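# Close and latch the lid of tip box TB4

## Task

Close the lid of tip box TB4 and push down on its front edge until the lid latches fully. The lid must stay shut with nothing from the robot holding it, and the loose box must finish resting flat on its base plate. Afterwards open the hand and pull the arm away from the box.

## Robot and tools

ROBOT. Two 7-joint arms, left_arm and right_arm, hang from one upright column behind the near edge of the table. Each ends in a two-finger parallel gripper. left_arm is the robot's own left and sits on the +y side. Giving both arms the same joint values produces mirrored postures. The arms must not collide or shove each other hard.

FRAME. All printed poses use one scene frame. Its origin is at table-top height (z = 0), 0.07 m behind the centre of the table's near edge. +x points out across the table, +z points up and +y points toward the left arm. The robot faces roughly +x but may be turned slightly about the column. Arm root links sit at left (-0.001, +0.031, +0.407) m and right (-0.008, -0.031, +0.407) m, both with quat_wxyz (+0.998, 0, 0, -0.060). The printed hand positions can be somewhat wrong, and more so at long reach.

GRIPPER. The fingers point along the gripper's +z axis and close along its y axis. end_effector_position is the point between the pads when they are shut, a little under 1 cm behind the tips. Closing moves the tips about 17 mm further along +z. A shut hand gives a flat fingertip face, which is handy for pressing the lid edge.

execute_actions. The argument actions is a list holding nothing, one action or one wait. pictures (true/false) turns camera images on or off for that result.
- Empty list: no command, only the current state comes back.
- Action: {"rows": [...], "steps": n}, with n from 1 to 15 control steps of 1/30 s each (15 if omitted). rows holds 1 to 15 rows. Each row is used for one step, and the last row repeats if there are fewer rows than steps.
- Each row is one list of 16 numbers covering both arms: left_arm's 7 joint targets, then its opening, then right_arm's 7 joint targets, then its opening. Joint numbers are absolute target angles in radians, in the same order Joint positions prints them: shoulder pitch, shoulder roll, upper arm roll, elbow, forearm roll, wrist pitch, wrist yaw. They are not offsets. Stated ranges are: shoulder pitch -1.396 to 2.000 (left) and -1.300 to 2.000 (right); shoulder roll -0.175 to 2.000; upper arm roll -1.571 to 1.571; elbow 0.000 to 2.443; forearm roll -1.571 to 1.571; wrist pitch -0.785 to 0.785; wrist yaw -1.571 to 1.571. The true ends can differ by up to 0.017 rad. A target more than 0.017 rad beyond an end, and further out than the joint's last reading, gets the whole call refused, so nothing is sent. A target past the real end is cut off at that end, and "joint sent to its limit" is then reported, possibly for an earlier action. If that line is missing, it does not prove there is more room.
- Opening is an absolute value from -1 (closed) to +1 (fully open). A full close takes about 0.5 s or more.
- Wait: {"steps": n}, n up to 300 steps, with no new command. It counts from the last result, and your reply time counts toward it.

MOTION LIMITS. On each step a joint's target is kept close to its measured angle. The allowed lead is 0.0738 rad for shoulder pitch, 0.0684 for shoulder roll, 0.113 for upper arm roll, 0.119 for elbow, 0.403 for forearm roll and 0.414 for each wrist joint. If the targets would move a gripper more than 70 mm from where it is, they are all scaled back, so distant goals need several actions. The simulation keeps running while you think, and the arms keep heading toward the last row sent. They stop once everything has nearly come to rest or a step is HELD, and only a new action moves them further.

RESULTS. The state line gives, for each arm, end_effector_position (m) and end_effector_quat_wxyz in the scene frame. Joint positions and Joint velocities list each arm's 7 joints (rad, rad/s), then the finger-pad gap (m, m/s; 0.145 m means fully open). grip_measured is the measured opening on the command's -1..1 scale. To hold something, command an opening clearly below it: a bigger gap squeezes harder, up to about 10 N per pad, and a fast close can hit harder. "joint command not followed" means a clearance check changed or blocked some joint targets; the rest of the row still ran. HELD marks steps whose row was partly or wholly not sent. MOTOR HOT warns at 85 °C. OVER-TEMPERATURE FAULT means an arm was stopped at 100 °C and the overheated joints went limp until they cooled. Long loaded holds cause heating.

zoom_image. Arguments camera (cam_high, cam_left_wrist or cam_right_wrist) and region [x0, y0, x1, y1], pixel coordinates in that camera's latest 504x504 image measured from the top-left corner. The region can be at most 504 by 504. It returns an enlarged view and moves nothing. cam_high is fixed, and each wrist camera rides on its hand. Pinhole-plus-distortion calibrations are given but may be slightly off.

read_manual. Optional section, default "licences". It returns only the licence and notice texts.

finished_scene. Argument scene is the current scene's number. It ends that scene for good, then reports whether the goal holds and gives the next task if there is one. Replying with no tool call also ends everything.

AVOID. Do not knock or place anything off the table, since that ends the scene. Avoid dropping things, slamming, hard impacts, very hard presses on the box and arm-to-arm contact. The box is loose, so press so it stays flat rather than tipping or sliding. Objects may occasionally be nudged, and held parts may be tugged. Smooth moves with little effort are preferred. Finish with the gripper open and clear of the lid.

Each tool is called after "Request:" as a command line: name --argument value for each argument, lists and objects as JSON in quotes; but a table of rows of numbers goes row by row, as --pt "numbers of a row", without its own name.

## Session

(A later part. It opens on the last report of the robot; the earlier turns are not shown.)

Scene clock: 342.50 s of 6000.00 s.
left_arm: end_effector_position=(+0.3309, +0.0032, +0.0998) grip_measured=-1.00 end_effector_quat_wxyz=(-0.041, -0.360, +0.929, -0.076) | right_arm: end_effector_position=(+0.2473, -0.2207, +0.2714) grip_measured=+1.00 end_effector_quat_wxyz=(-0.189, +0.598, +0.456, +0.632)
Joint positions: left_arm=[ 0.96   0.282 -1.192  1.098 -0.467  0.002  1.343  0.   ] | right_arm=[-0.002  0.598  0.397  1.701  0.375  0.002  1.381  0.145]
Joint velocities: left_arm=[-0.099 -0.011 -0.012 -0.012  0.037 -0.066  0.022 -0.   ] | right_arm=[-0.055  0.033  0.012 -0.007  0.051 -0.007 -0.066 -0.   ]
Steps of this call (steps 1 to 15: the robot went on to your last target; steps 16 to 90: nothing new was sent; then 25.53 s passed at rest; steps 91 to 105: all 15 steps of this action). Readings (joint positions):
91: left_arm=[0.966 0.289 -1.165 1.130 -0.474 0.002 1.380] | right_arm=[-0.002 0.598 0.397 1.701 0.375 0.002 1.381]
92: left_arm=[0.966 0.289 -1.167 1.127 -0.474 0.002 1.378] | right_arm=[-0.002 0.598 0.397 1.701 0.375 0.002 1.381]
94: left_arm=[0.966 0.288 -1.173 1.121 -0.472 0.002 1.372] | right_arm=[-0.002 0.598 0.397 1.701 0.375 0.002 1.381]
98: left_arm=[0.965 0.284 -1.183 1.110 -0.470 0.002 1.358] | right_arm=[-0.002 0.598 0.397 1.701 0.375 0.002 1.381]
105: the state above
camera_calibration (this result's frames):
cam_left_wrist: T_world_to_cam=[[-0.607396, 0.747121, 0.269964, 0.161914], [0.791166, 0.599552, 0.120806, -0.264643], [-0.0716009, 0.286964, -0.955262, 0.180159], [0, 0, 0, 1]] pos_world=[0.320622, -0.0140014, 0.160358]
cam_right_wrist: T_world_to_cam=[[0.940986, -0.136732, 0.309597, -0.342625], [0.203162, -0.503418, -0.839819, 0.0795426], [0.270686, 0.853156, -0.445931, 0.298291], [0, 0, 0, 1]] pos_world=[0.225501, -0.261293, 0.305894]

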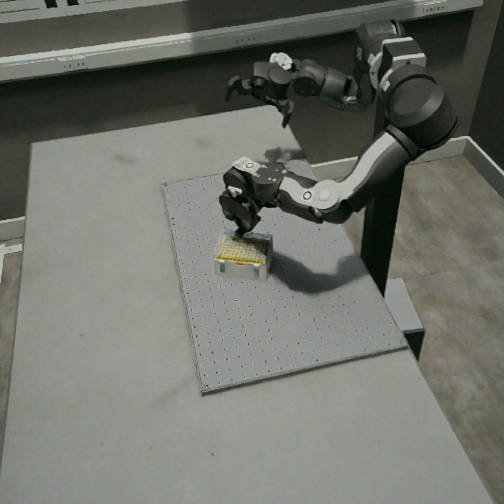

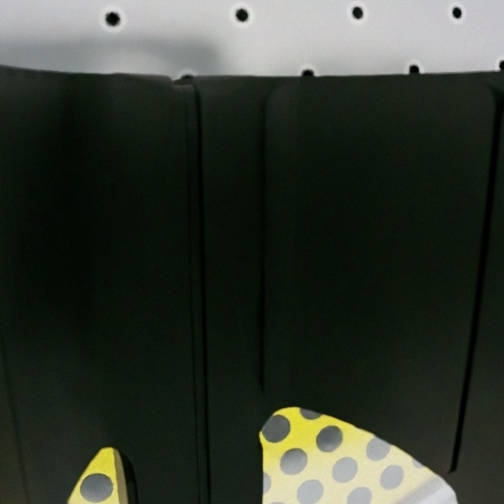

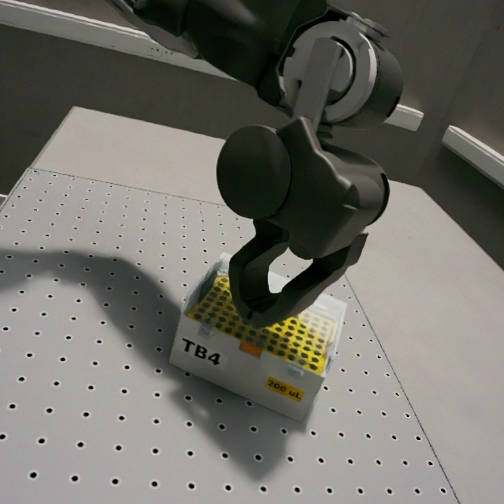

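Request:
execute_actions --actions '[{"rows": [[0.957,0.28,-1.198,1.093,-0.465,0,1.334,-1, 0,0.6,0.4,1.7,0.377,0,1.387,1],[0.956,0.28,-1.2,1.091,-0.464,0,1.331,-1, 0,0.6,0.4,1.7,0.377,0,1.387,1],[0.956,0.279,-1.203,1.088,-0.463,0,1.328,-1, 0,0.6,0.4,1.7,0.377,0,1.387,1],[0.955,0.279,-1.205,1.086,-0.463,0,1.325,-1, 0,0.6,0.4,1.7,0.377,0,1.387,1],[0.955,0.278,-1.207,1.083,-0.462,0,1.321,-1, 0,0.6,0.4,1.7,0.377,0,1.387,1],[0.954,0.277,-1.209,1.08,-0.461,0,1.318,-1, 0,0.6,0.4,1.7,0.377,0,1.387,1],[0.954,0.277,-1.212,1.078,-0.46,0,1.315,-1, 0,0.6,0.4,1.7,0.377,0,1.387,1],[0.953,0.276,-1.214,1.075,-0.46,0,1.312,-1, 0,0.6,0.4,1.7,0.377,0,1.387,1],[0.953,0.275,-1.216,1.072,-0.459,0,1.309,-1, 0,0.6,0.4,1.7,0.377,0,1.387,1],[0.952,0.274,-1.218,1.07,-0.458,0,1.306,-1, 0,0.6,0.4,1.7,0.377,0,1.387,1]], "steps": 15}]'

Request:
zoom_image --camera "cam_right_wrist" --region '[160, 230, 360, 430]'

Scene clock: 357.93 s of 6000.00 s.
left_arm: end_effector_position=(+0.3309, +0.0030, +0.0924) grip_measured=-1.00 end_effector_quat_wxyz=(-0.041, -0.363, +0.928, -0.076) | right_arm: end_effector_position=(+0.2473, -0.2207, +0.2714) grip_measured=+1.00 end_effector_quat_wxyz=(-0.189, +0.598, +0.456, +0.632)
Joint positions: left_arm=[ 0.956  0.275 -1.214  1.073 -0.461  0.002  1.313  0.   ] | right_arm=[-0.002  0.598  0.397  1.701  0.375  0.002  1.381  0.145]
Joint velocities: left_arm=[-0.033  0.033 -0.007  0.017  0.007 -0.037  0.066  0.   ] | right_arm=[-0.077 -0.033  0.017 -0.017  0.037  0.037  0.037 -0.   ]
Steps of this call (steps 1 to 15: the robot went on to your last target; steps 16 to 90: nothing new was sent; then 11.93 s passed at rest; steps 91 to 105: all 15 steps of this action). Readings (joint positions):
91: left_arm=[0.960 0.282 -1.192 1.097 -0.466 0.002 1.342] | right_arm=[-0.002 0.598 0.397 1.701 0.375 0.002 1.381]
92: left_arm=[0.960 0.281 -1.194 1.095 -0.466 0.002 1.339] | right_arm=[-0.002 0.598 0.397 1.701 0.375 0.002 1.381]
94: left_arm=[0.960 0.280 -1.200 1.090 -0.465 0.002 1.334] | right_arm=[-0.002 0.598 0.397 1.701 0.375 0.002 1.381]
98: left_arm=[0.958 0.277 -1.209 1.079 -0.462 0.002 1.322] | right_arm=[-0.002 0.598 0.397 1.701 0.375 0.002 1.381]
105: the state above
camera_calibration (this result's frames):
cam_left_wrist: T_world_to_cam=[[-0.613078, 0.7422, 0.270693, 0.165816], [0.786548, 0.605533, 0.121131, -0.262128], [-0.0740101, 0.287176, -0.955014, 0.173905], [0, 0, 0, 1]] pos_world=[0.320705, -0.0142827, 0.152948]
cam_right_wrist: T_world_to_cam=[[0.940986, -0.136732, 0.309597, -0.342625], [0.203162, -0.503418, -0.839819, 0.0795426], [0.270686, 0.853156, -0.445931, 0.298291], [0, 0, 0, 1]] pos_world=[0.225501, -0.261293, 0.305894]

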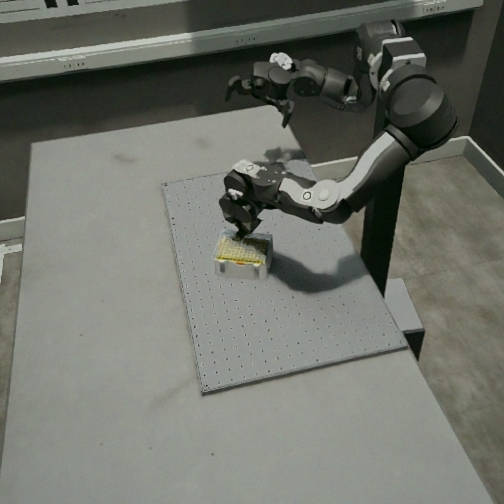

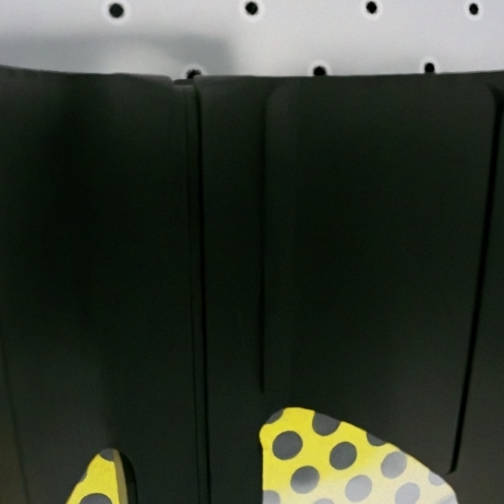

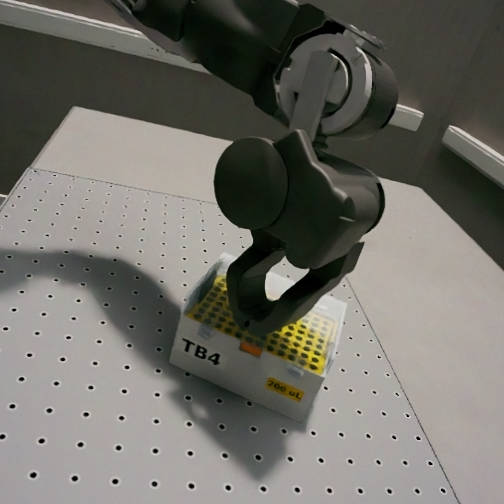

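Region (160, 230, 360, 430) of cam_right_wrist's 504x504 image, scaled by 2.520, with more detail than that image has.

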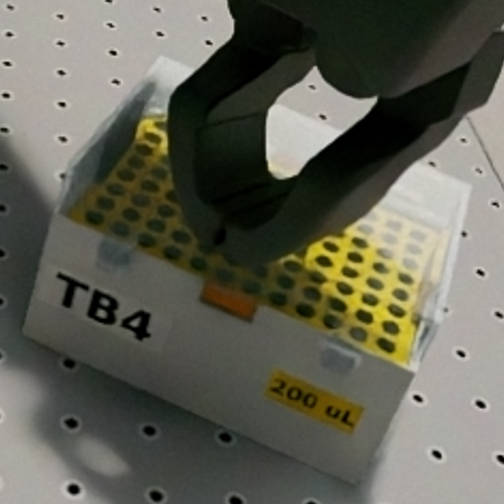

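Request:
zoom_image --camera "cam_high" --region '[205, 200, 285, 280]'

Region (205, 200, 285, 280) of cam_high's 504x504 image, scaled by 6.300, with more detail than that image has.

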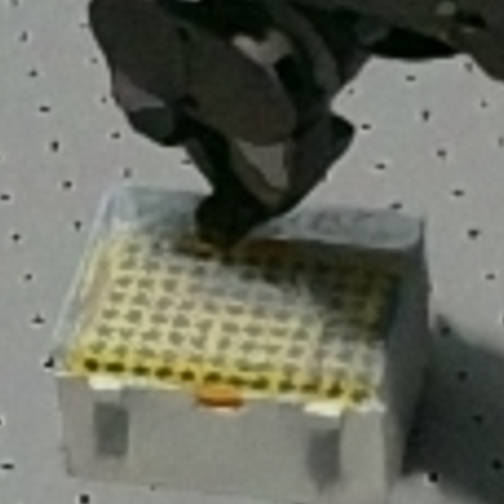

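Request:
execute_actions --actions '[{"rows": [[0.952,0.274,-1.22,1.068,-0.458,0,1.303,-1, 0,0.6,0.4,1.7,0.377,0,1.387,1],[0.951,0.273,-1.222,1.066,-0.457,0,1.301,-1, 0,0.6,0.4,1.7,0.377,0,1.387,1],[0.951,0.273,-1.224,1.063,-0.456,0,1.298,-1, 0,0.6,0.4,1.7,0.377,0,1.387,1],[0.951,0.272,-1.226,1.061,-0.456,0,1.295,-1, 0,0.6,0.4,1.7,0.377,0,1.387,1],[0.95,0.272,-1.228,1.058,-0.455,0,1.292,-1, 0,0.6,0.4,1.7,0.377,0,1.387,1],[0.95,0.271,-1.23,1.056,-0.455,0,1.289,-1, 0,0.6,0.4,1.7,0.377,0,1.387,1],[0.949,0.271,-1.233,1.053,-0.454,0,1.285,-1, 0,0.6,0.4,1.7,0.377,0,1.387,1],[0.949,0.27,-1.235,1.05,-0.453,0,1.282,-1, 0,0.6,0.4,1.7,0.377,0,1.387,1]], "steps": 15}]'

Request:
zoom_image --camera "cam_right_wrist" --region '[160, 230, 360, 430]'

Scene clock: 388.00 s of 6000.00 s.
left_arm: end_effector_position=(+0.3315, +0.0026, +0.0893) grip_measured=-1.00 end_effector_quat_wxyz=(-0.041, -0.366, +0.927, -0.077) | right_arm: end_effector_position=(+0.2473, -0.2207, +0.2714) grip_measured=+1.00 end_effector_quat_wxyz=(-0.189, +0.598, +0.456, +0.632)
Joint positions: left_arm=[ 0.957  0.271 -1.226  1.057 -0.453  0.002  1.296  0.   ] | right_arm=[-0.002  0.598  0.397  1.701  0.375  0.002  1.381  0.145]
Joint velocities: left_arm=[-0.033 -0.011  0.002  0.002 -0.007  0.022 -0.022  0.   ] | right_arm=[-0.033  0.011 -0.027  0.017  0.022 -0.051 -0.066  0.   ]
Steps of this call (steps 1 to 15: the robot went on to your last target; steps 16 to 90: nothing new was sent; then 26.57 s passed at rest; steps 91 to 105: all 15 steps of this action). Readings (joint positions):
91: left_arm=[0.956 0.275 -1.214 1.072 -0.461 0.002 1.313] | right_arm=[-0.002 0.598 0.397 1.701 0.375 0.002 1.381]
92: left_arm=[0.956 0.275 -1.215 1.071 -0.459 0.002 1.311] | right_arm=[-0.002 0.598 0.397 1.701 0.375 0.002 1.381]
94: left_arm=[0.956 0.274 -1.218 1.067 -0.458 0.002 1.308] | right_arm=[-0.002 0.598 0.397 1.701 0.375 0.002 1.381]
98: left_arm=[0.956 0.271 -1.226 1.058 -0.454 0.002 1.297] | right_arm=[-0.002 0.598 0.397 1.701 0.375 0.002 1.381]
105: the state above
camera_calibration (this result's frames):
cam_left_wrist: T_world_to_cam=[[-0.617708, 0.73903, 0.268832, 0.1691], [0.782743, 0.610752, 0.119562, -0.260569], [-0.0758298, 0.284281, -0.955738, 0.171727], [0, 0, 0, 1]] pos_world=[0.321435, -0.0146458, 0.149821]
cam_right_wrist: T_world_to_cam=[[0.940986, -0.136732, 0.309597, -0.342625], [0.203162, -0.503418, -0.839819, 0.0795426], [0.270686, 0.853156, -0.445931, 0.298291], [0, 0, 0, 1]] pos_world=[0.225501, -0.261293, 0.305894]

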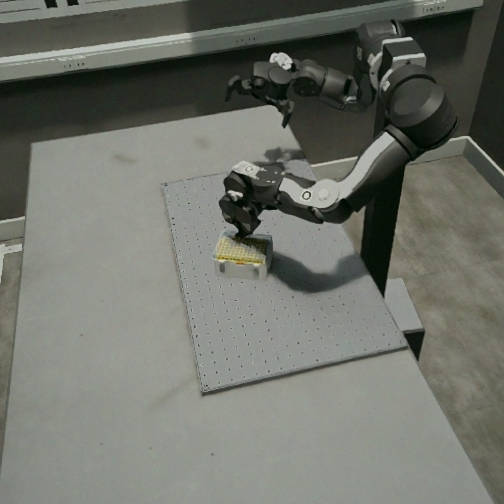

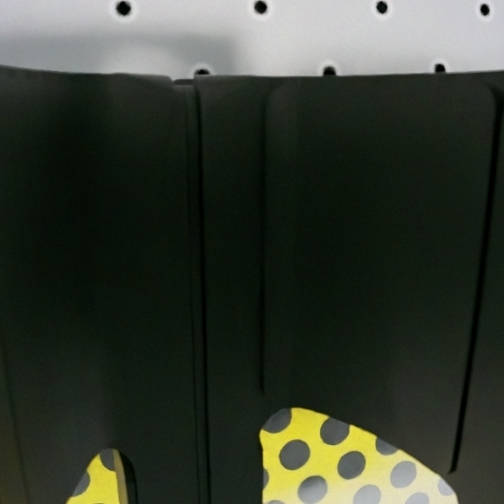

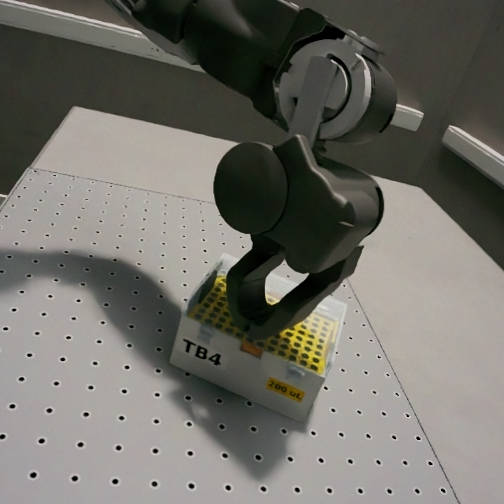

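Region (160, 230, 360, 430) of cam_right_wrist's 504x504 image, scaled by 2.520, with more detail than that image has.

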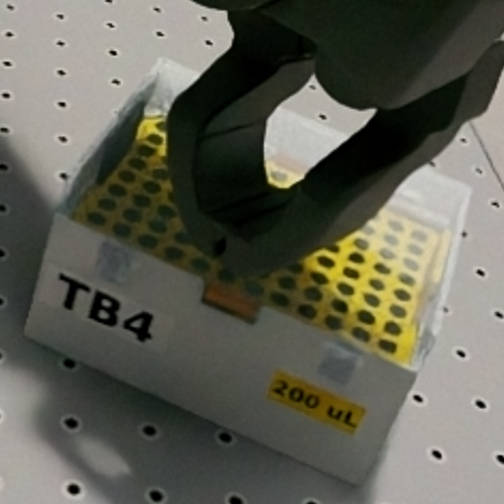

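Request:
execute_actions --actions '[{"rows": [[0.949,0.27,-1.237,1.047,-0.452,0,1.279,-1, 0,0.6,0.4,1.7,0.377,0,1.387,1],[0.948,0.269,-1.239,1.045,-0.452,0,1.276,-1, 0,0.6,0.4,1.7,0.377,0,1.387,1],[0.948,0.268,-1.242,1.042,-0.451,0,1.273,-1, 0,0.6,0.4,1.7,0.377,0,1.387,1],[0.947,0.268,-1.244,1.039,-0.45,0,1.269,-1, 0,0.6,0.4,1.7,0.377,0,1.387,1],[0.947,0.267,-1.246,1.037,-0.45,0,1.266,-1, 0,0.6,0.4,1.7,0.377,0,1.387,1],[0.946,0.266,-1.248,1.034,-0.449,0,1.263,-1, 0,0.6,0.4,1.7,0.377,0,1.387,1],[0.946,0.266,-1.25,1.032,-0.448,0,1.26,-1, 0,0.6,0.4,1.7,0.377,0,1.387,1],[0.945,0.265,-1.253,1.029,-0.448,0,1.257,-1, 0,0.6,0.4,1.7,0.377,0,1.387,1],[0.945,0.265,-1.255,1.026,-0.447,0,1.254,-1, 0,0.6,0.4,1.7,0.377,0,1.387,1],[0.944,0.264,-1.257,1.024,-0.446,0,1.251,-1, 0,0.6,0.4,1.7,0.377,0,1.387,1]], "steps": 15}]'

Request:
zoom_image --camera "cam_right_wrist" --region '[160, 230, 360, 430]'

Scene clock: 407.60 s of 6000.00 s.
left_arm: end_effector_position=(+0.3346, +0.0006, +0.0882) grip_measured=-1.00 end_effector_quat_wxyz=(-0.038, -0.368, +0.925, -0.082) | right_arm: end_effector_position=(+0.2473, -0.2207, +0.2714) grip_measured=+1.00 end_effector_quat_wxyz=(-0.189, +0.598, +0.456, +0.632)
Joint positions: left_arm=[ 0.966  0.263 -1.241  1.038 -0.443  0.002  1.274  0.   ] | right_arm=[-0.002  0.598  0.397  1.701  0.375  0.002  1.381  0.145]
Joint velocities: left_arm=[-0.011  0.077  0.002  0.002  0.051 -0.022  0.037 -0.   ] | right_arm=[-0.033 -0.011  0.007 -0.002 -0.066 -0.022  0.007 -0.   ]
Steps of this call (steps 1 to 15: the robot went on to your last target; steps 16 to 90: nothing new was sent; then 16.10 s passed at rest; steps 91 to 105: all 15 steps of this action). Readings (joint positions):
91: left_arm=[0.957 0.271 -1.227 1.056 -0.452 0.002 1.295] | right_arm=[-0.002 0.598 0.397 1.701 0.375 0.002 1.381]
92: left_arm=[0.958 0.270 -1.228 1.054 -0.451 0.002 1.295] | right_arm=[-0.002 0.598 0.397 1.701 0.375 0.002 1.381]
94: left_arm=[0.960 0.268 -1.232 1.050 -0.449 0.002 1.290] | right_arm=[-0.002 0.598 0.397 1.701 0.375 0.002 1.381]
98: left_arm=[0.964 0.265 -1.238 1.042 -0.445 0.002 1.281] | right_arm=[-0.002 0.598 0.397 1.701 0.375 0.002 1.381]
105: the state above
camera_calibration (this result's frames):
cam_left_wrist: T_world_to_cam=[[-0.624404, 0.736928, 0.258951, 0.175869], [0.778037, 0.616119, 0.122704, -0.260364], [-0.0691204, 0.278091, -0.958065, 0.169473], [0, 0, 0, 1]] pos_world=[0.3241, -0.016317, 0.148772]
cam_right_wrist: T_world_to_cam=[[0.940986, -0.136732, 0.309597, -0.342625], [0.203162, -0.503418, -0.839819, 0.0795426], [0.270686, 0.853156, -0.445931, 0.298291], [0, 0, 0, 1]] pos_world=[0.225501, -0.261293, 0.305894]

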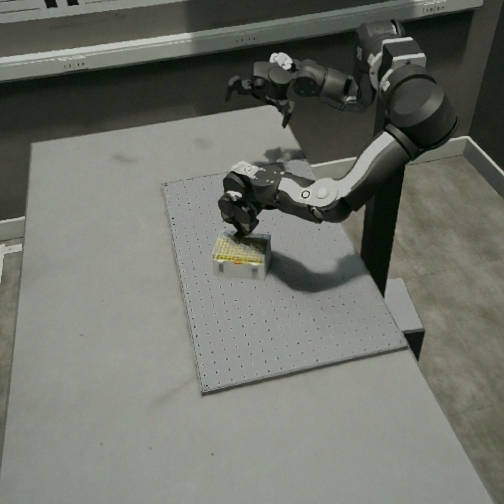

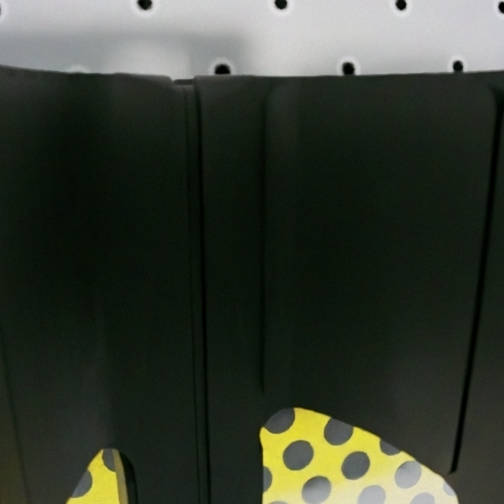

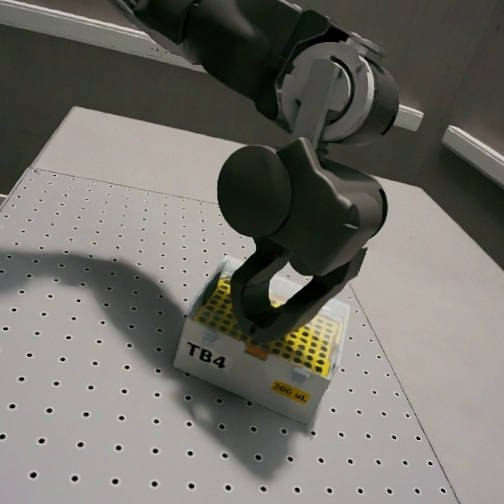

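Region (160, 230, 360, 430) of cam_right_wrist's 504x504 image, scaled by 2.520, with more detail than that image has.

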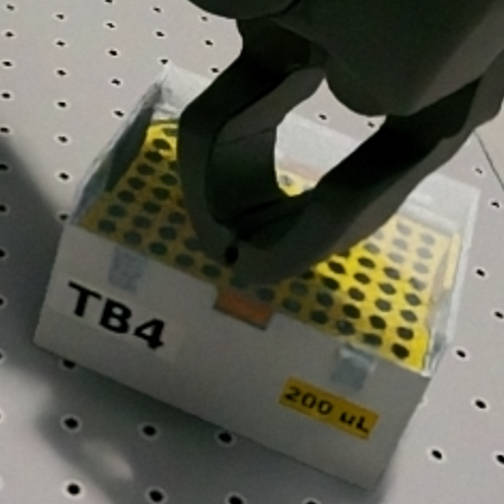

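Request:
execute_actions --actions '[{"rows": [[0.95,0.266,-1.247,1.035,-0.449,0,1.264,-1, 0,0.6,0.4,1.7,0.377,0,1.387,1],[0.958,0.268,-1.238,1.046,-0.452,0,1.277,-1, 0,0.6,0.4,1.7,0.377,0,1.387,1],[0.962,0.271,-1.228,1.057,-0.455,0,1.291,-1, 0,0.6,0.4,1.7,0.377,0,1.387,1],[0.964,0.274,-1.219,1.069,-0.458,0,1.304,-1, 0,0.6,0.4,1.7,0.377,0,1.387,1],[0.965,0.276,-1.209,1.08,-0.461,0,1.318,-1, 0,0.6,0.4,1.7,0.377,0,1.387,1],[0.966,0.279,-1.2,1.091,-0.464,0,1.331,-1, 0,0.6,0.4,1.7,0.377,0,1.387,1],[0.967,0.281,-1.19,1.103,-0.467,0,1.345,-1, 0,0.6,0.4,1.7,0.377,0,1.387,1],[0.968,0.284,-1.181,1.114,-0.469,0,1.358,-1, 0,0.6,0.4,1.7,0.377,0,1.387,1],[0.969,0.287,-1.171,1.125,-0.472,0,1.372,-1, 0,0.6,0.4,1.7,0.377,0,1.387,1],[0.97,0.289,-1.162,1.137,-0.475,0,1.385,-1, 0,0.6,0.4,1.7,0.377,0,1.387,1],[0.971,0.292,-1.152,1.148,-0.478,0,1.399,-1, 0,0.6,0.4,1.7,0.377,0,1.387,1],[0.972,0.295,-1.143,1.159,-0.48,0,1.412,-1, 0,0.6,0.4,1.7,0.377,0,1.387,1],[0.973,0.298,-1.133,1.171,-0.483,0,1.426,-1, 0,0.6,0.4,1.7,0.377,0,1.387,1],[0.973,0.3,-1.124,1.182,-0.486,0,1.439,-1, 0,0.6,0.4,1.7,0.377,0,1.387,1]], "steps": 15}]'

Request:
zoom_image --camera "cam_right_wrist" --region '[160, 230, 360, 430]'

Scene clock: 435.93 s of 6000.00 s.
left_arm: end_effector_position=(+0.3314, +0.0010, +0.1251) grip_measured=-1.00 end_effector_quat_wxyz=(-0.039, -0.345, +0.934, -0.085) | right_arm: end_effector_position=(+0.2473, -0.2207, +0.2714) grip_measured=+1.00 end_effector_quat_wxyz=(-0.189, +0.598, +0.456, +0.632)
Joint positions: left_arm=[ 0.974  0.3   -1.125  1.182 -0.482  0.002  1.425  0.   ] | right_arm=[-0.002  0.598  0.397  1.701  0.375  0.002  1.381  0.145]
Joint velocities: left_arm=[ 0.077 -0.011 -0.022  0.007 -0.037 -0.022  0.139 -0.   ] | right_arm=[-0.055 -0.011 -0.002 -0.012 -0.066 -0.007 -0.022 -0.   ]
Steps of this call (steps 1 to 15: the robot went on to your last target; steps 16 to 90: nothing new was sent; then 24.83 s passed at rest; steps 91 to 105: all 15 steps of this action). Readings (joint positions):
91: left_arm=[0.967 0.265 -1.240 1.041 -0.444 0.002 1.274] | right_arm=[-0.002 0.598 0.397 1.701 0.375 0.002 1.381]
92: left_arm=[0.967 0.266 -1.238 1.046 -0.447 0.002 1.275] | right_arm=[-0.002 0.598 0.397 1.701 0.375 0.002 1.381]
94: left_arm=[0.965 0.273 -1.226 1.064 -0.453 0.002 1.287] | right_arm=[-0.002 0.598 0.397 1.701 0.375 0.002 1.381]
98: left_arm=[0.967 0.282 -1.186 1.110 -0.464 0.002 1.336] | right_arm=[-0.002 0.598 0.397 1.701 0.375 0.002 1.381]
105: the state above
camera_calibration (this result's frames):
cam_left_wrist: T_world_to_cam=[[-0.588899, 0.768427, 0.250437, 0.153292], [0.806662, 0.577993, 0.123372, -0.272184], [-0.0499485, 0.274671, -0.96024, 0.19838], [0, 0, 0, 1]] pos_world=[0.319743, -0.0149624, 0.185683]
cam_right_wrist: T_world_to_cam=[[0.940986, -0.136732, 0.309597, -0.342625], [0.203162, -0.503418, -0.839819, 0.0795426], [0.270686, 0.853156, -0.445931, 0.298291], [0, 0, 0, 1]] pos_world=[0.225501, -0.261293, 0.305894]

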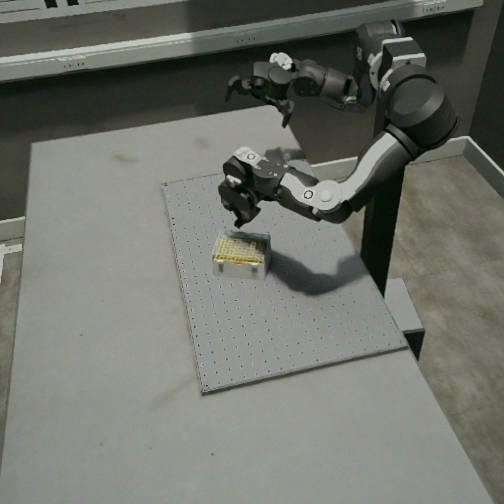

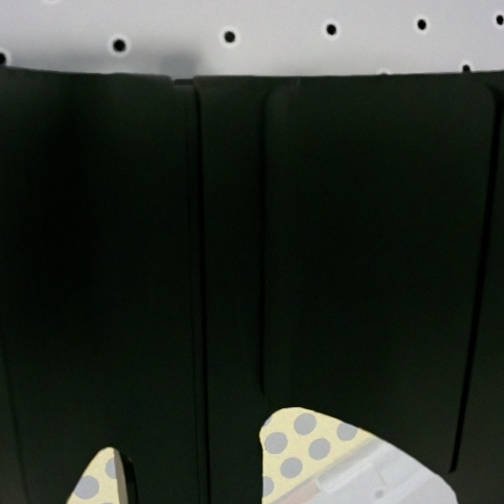

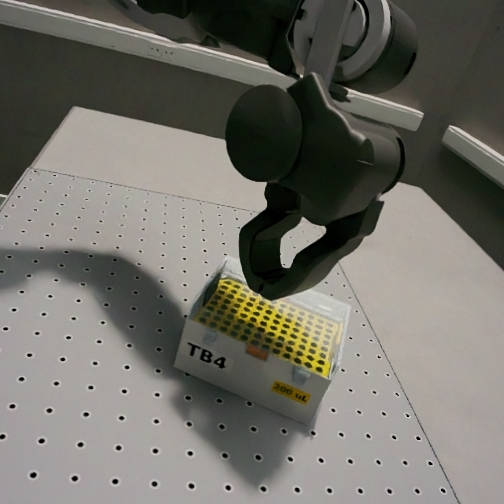

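Region (160, 230, 360, 430) of cam_right_wrist's 504x504 image, scaled by 2.520, with more detail than that image has.

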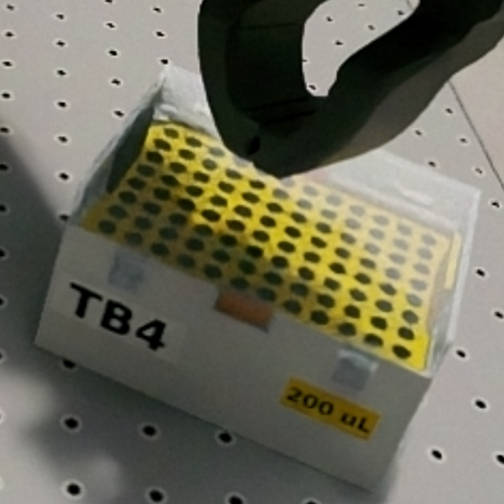

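Request:
zoom_image --camera "cam_right_wrist" --region '[240, 310, 350, 420]'

Request:
execute_actions --actions '[{"rows": [[0.96,0.33,-1.08,1.2,-0.46,0,1.43,-1, 0,0.6,0.4,1.7,0.377,0,1.387,1],[0.95,0.36,-1.03,1.22,-0.44,0,1.42,-1, 0,0.6,0.4,1.7,0.377,0,1.387,1],[0.94,0.39,-0.98,1.24,-0.42,0,1.41,-1, 0,0.6,0.4,1.7,0.377,0,1.387,1],[0.92,0.42,-0.93,1.26,-0.4,0,1.4,-1, 0,0.6,0.4,1.7,0.377,0,1.387,1],[0.9,0.45,-0.88,1.28,-0.38,0,1.39,-1, 0,0.6,0.4,1.7,0.377,0,1.387,1],[0.88,0.48,-0.83,1.3,-0.36,0,1.38,-1, 0,0.6,0.4,1.7,0.377,0,1.387,1],[0.86,0.51,-0.78,1.32,-0.34,0,1.37,-1, 0,0.6,0.4,1.7,0.377,0,1.387,1],[0.84,0.54,-0.73,1.34,-0.32,0,1.36,-1, 0,0.6,0.4,1.7,0.377,0,1.387,1],[0.82,0.57,-0.68,1.36,-0.3,0,1.35,-1, 0,0.6,0.4,1.7,0.377,0,1.387,1],[0.8,0.6,-0.63,1.38,-0.28,0,1.34,-1, 0,0.6,0.4,1.7,0.377,0,1.387,1],[0.78,0.62,-0.58,1.4,-0.26,0,1.33,-1, 0,0.6,0.4,1.7,0.377,0,1.387,1],[0.76,0.64,-0.53,1.42,-0.24,0,1.32,-1, 0,0.6,0.4,1.7,0.377,0,1.387,1],[0.74,0.66,-0.48,1.44,-0.22,0,1.31,-1, 0,0.6,0.4,1.7,0.377,0,1.387,1],[0.73,0.67,-0.45,1.45,-0.21,0,1.3,-1, 0,0.6,0.4,1.7,0.377,0,1.387,1],[0.72,0.68,-0.43,1.46,-0.2,0,1.3,-1, 0,0.6,0.4,1.7,0.377,0,1.387,1]], "steps": 15}]'

Request:
zoom_image --camera "cam_right_wrist" --region '[160, 230, 360, 430]'

Region (240, 310, 350, 420) of cam_right_wrist's 504x504 image, scaled by 4.582, with more detail than that image has.

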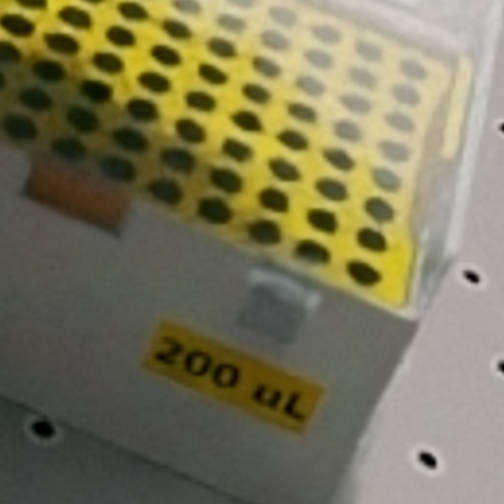

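Scene clock: 451.60 s of 6000.00 s.
left_arm: end_effector_position=(+0.3838, +0.0989, +0.2369) grip_measured=-1.00 end_effector_quat_wxyz=(-0.044, -0.508, +0.772, -0.379) | right_arm: end_effector_position=(+0.2473, -0.2207, +0.2714) grip_measured=+1.00 end_effector_quat_wxyz=(-0.189, +0.598, +0.456, +0.632)
Joint positions: left_arm=[ 0.729  0.685 -0.428  1.455 -0.218  0.002  1.311  0.   ] | right_arm=[-0.002  0.598  0.397  1.701  0.375  0.002  1.381  0.145]
Joint velocities: left_arm=[-0.187  0.099  0.413  0.237  0.374 -0.037 -0.125 -0.   ] | right_arm=[-0.077  0.011  0.002 -0.012  0.007 -0.022 -0.037  0.   ]
Steps of this call (steps 1 to 15: the robot went on to your last target; steps 16 to 90: nothing new was sent; then 12.17 s passed at rest; steps 91 to 105: all 15 steps of this action). Readings (joint positions):
91: left_arm=[0.962 0.310 -1.096 1.197 -0.474 0.002 1.432] | right_arm=[-0.002 0.598 0.397 1.701 0.375 0.002 1.381]
92: left_arm=[0.945 0.337 -1.048 1.224 -0.454 0.002 1.428] | right_arm=[-0.002 0.598 0.397 1.701 0.375 0.002 1.381]
94: left_arm=[0.927 0.417 -0.938 1.256 -0.420 0.002 1.414] | right_arm=[-0.002 0.598 0.397 1.701 0.375 0.002 1.381]
98: left_arm=[0.841 0.536 -0.739 1.334 -0.347 0.002 1.377] | right_arm=[-0.002 0.598 0.397 1.701 0.375 0.002 1.381]
105: the state above
camera_calibration (this result's frames):
cam_left_wrist: T_world_to_cam=[[-0.87226, 0.428898, -0.234966, 0.338259], [0.476329, 0.853937, -0.209528, -0.206491], [0.11078, -0.294684, -0.949152, 0.273449], [0, 0, 0, 1]] pos_world=[0.363115, 0.111833, 0.295758]
cam_right_wrist: T_world_to_cam=[[0.940986, -0.136732, 0.309597, -0.342625], [0.203162, -0.503418, -0.839819, 0.0795426], [0.270686, 0.853156, -0.445931, 0.298291], [0, 0, 0, 1]] pos_world=[0.225501, -0.261293, 0.305894]

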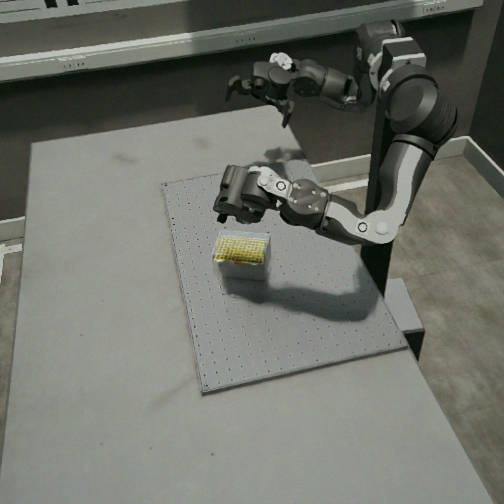

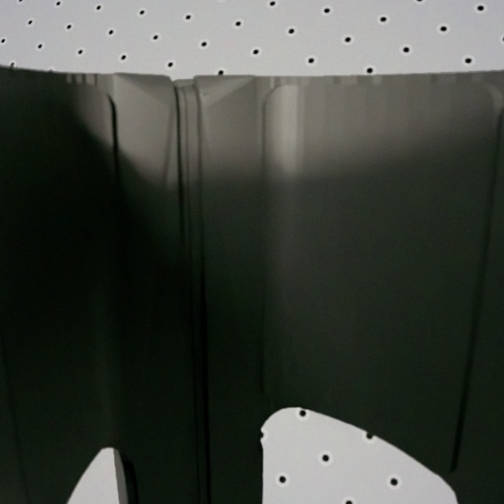

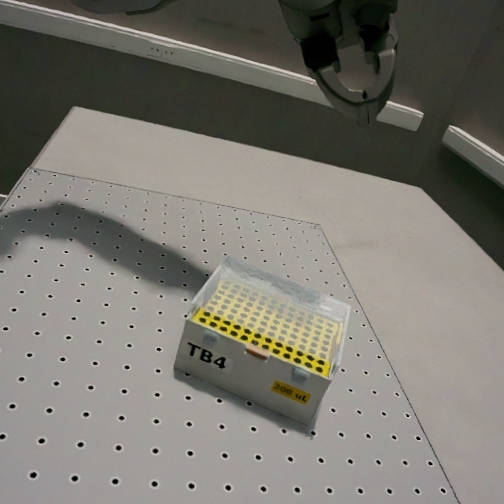

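Region (160, 230, 360, 430) of cam_right_wrist's 504x504 image, scaled by 2.520, with more detail than that image has.

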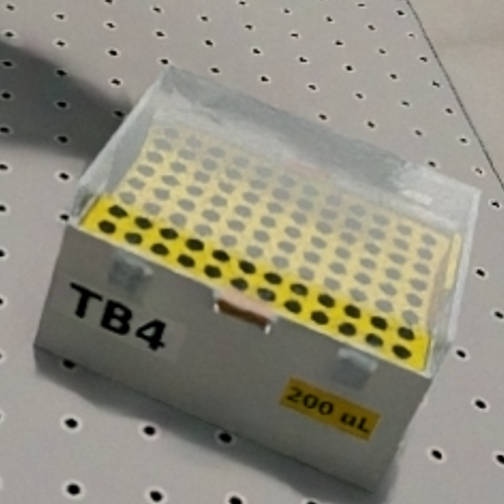

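Clearly lower than before, with the latch covering the orange catch. It is latched.

Request:
finished_scene --scene 1

The scene is finished: the task was done.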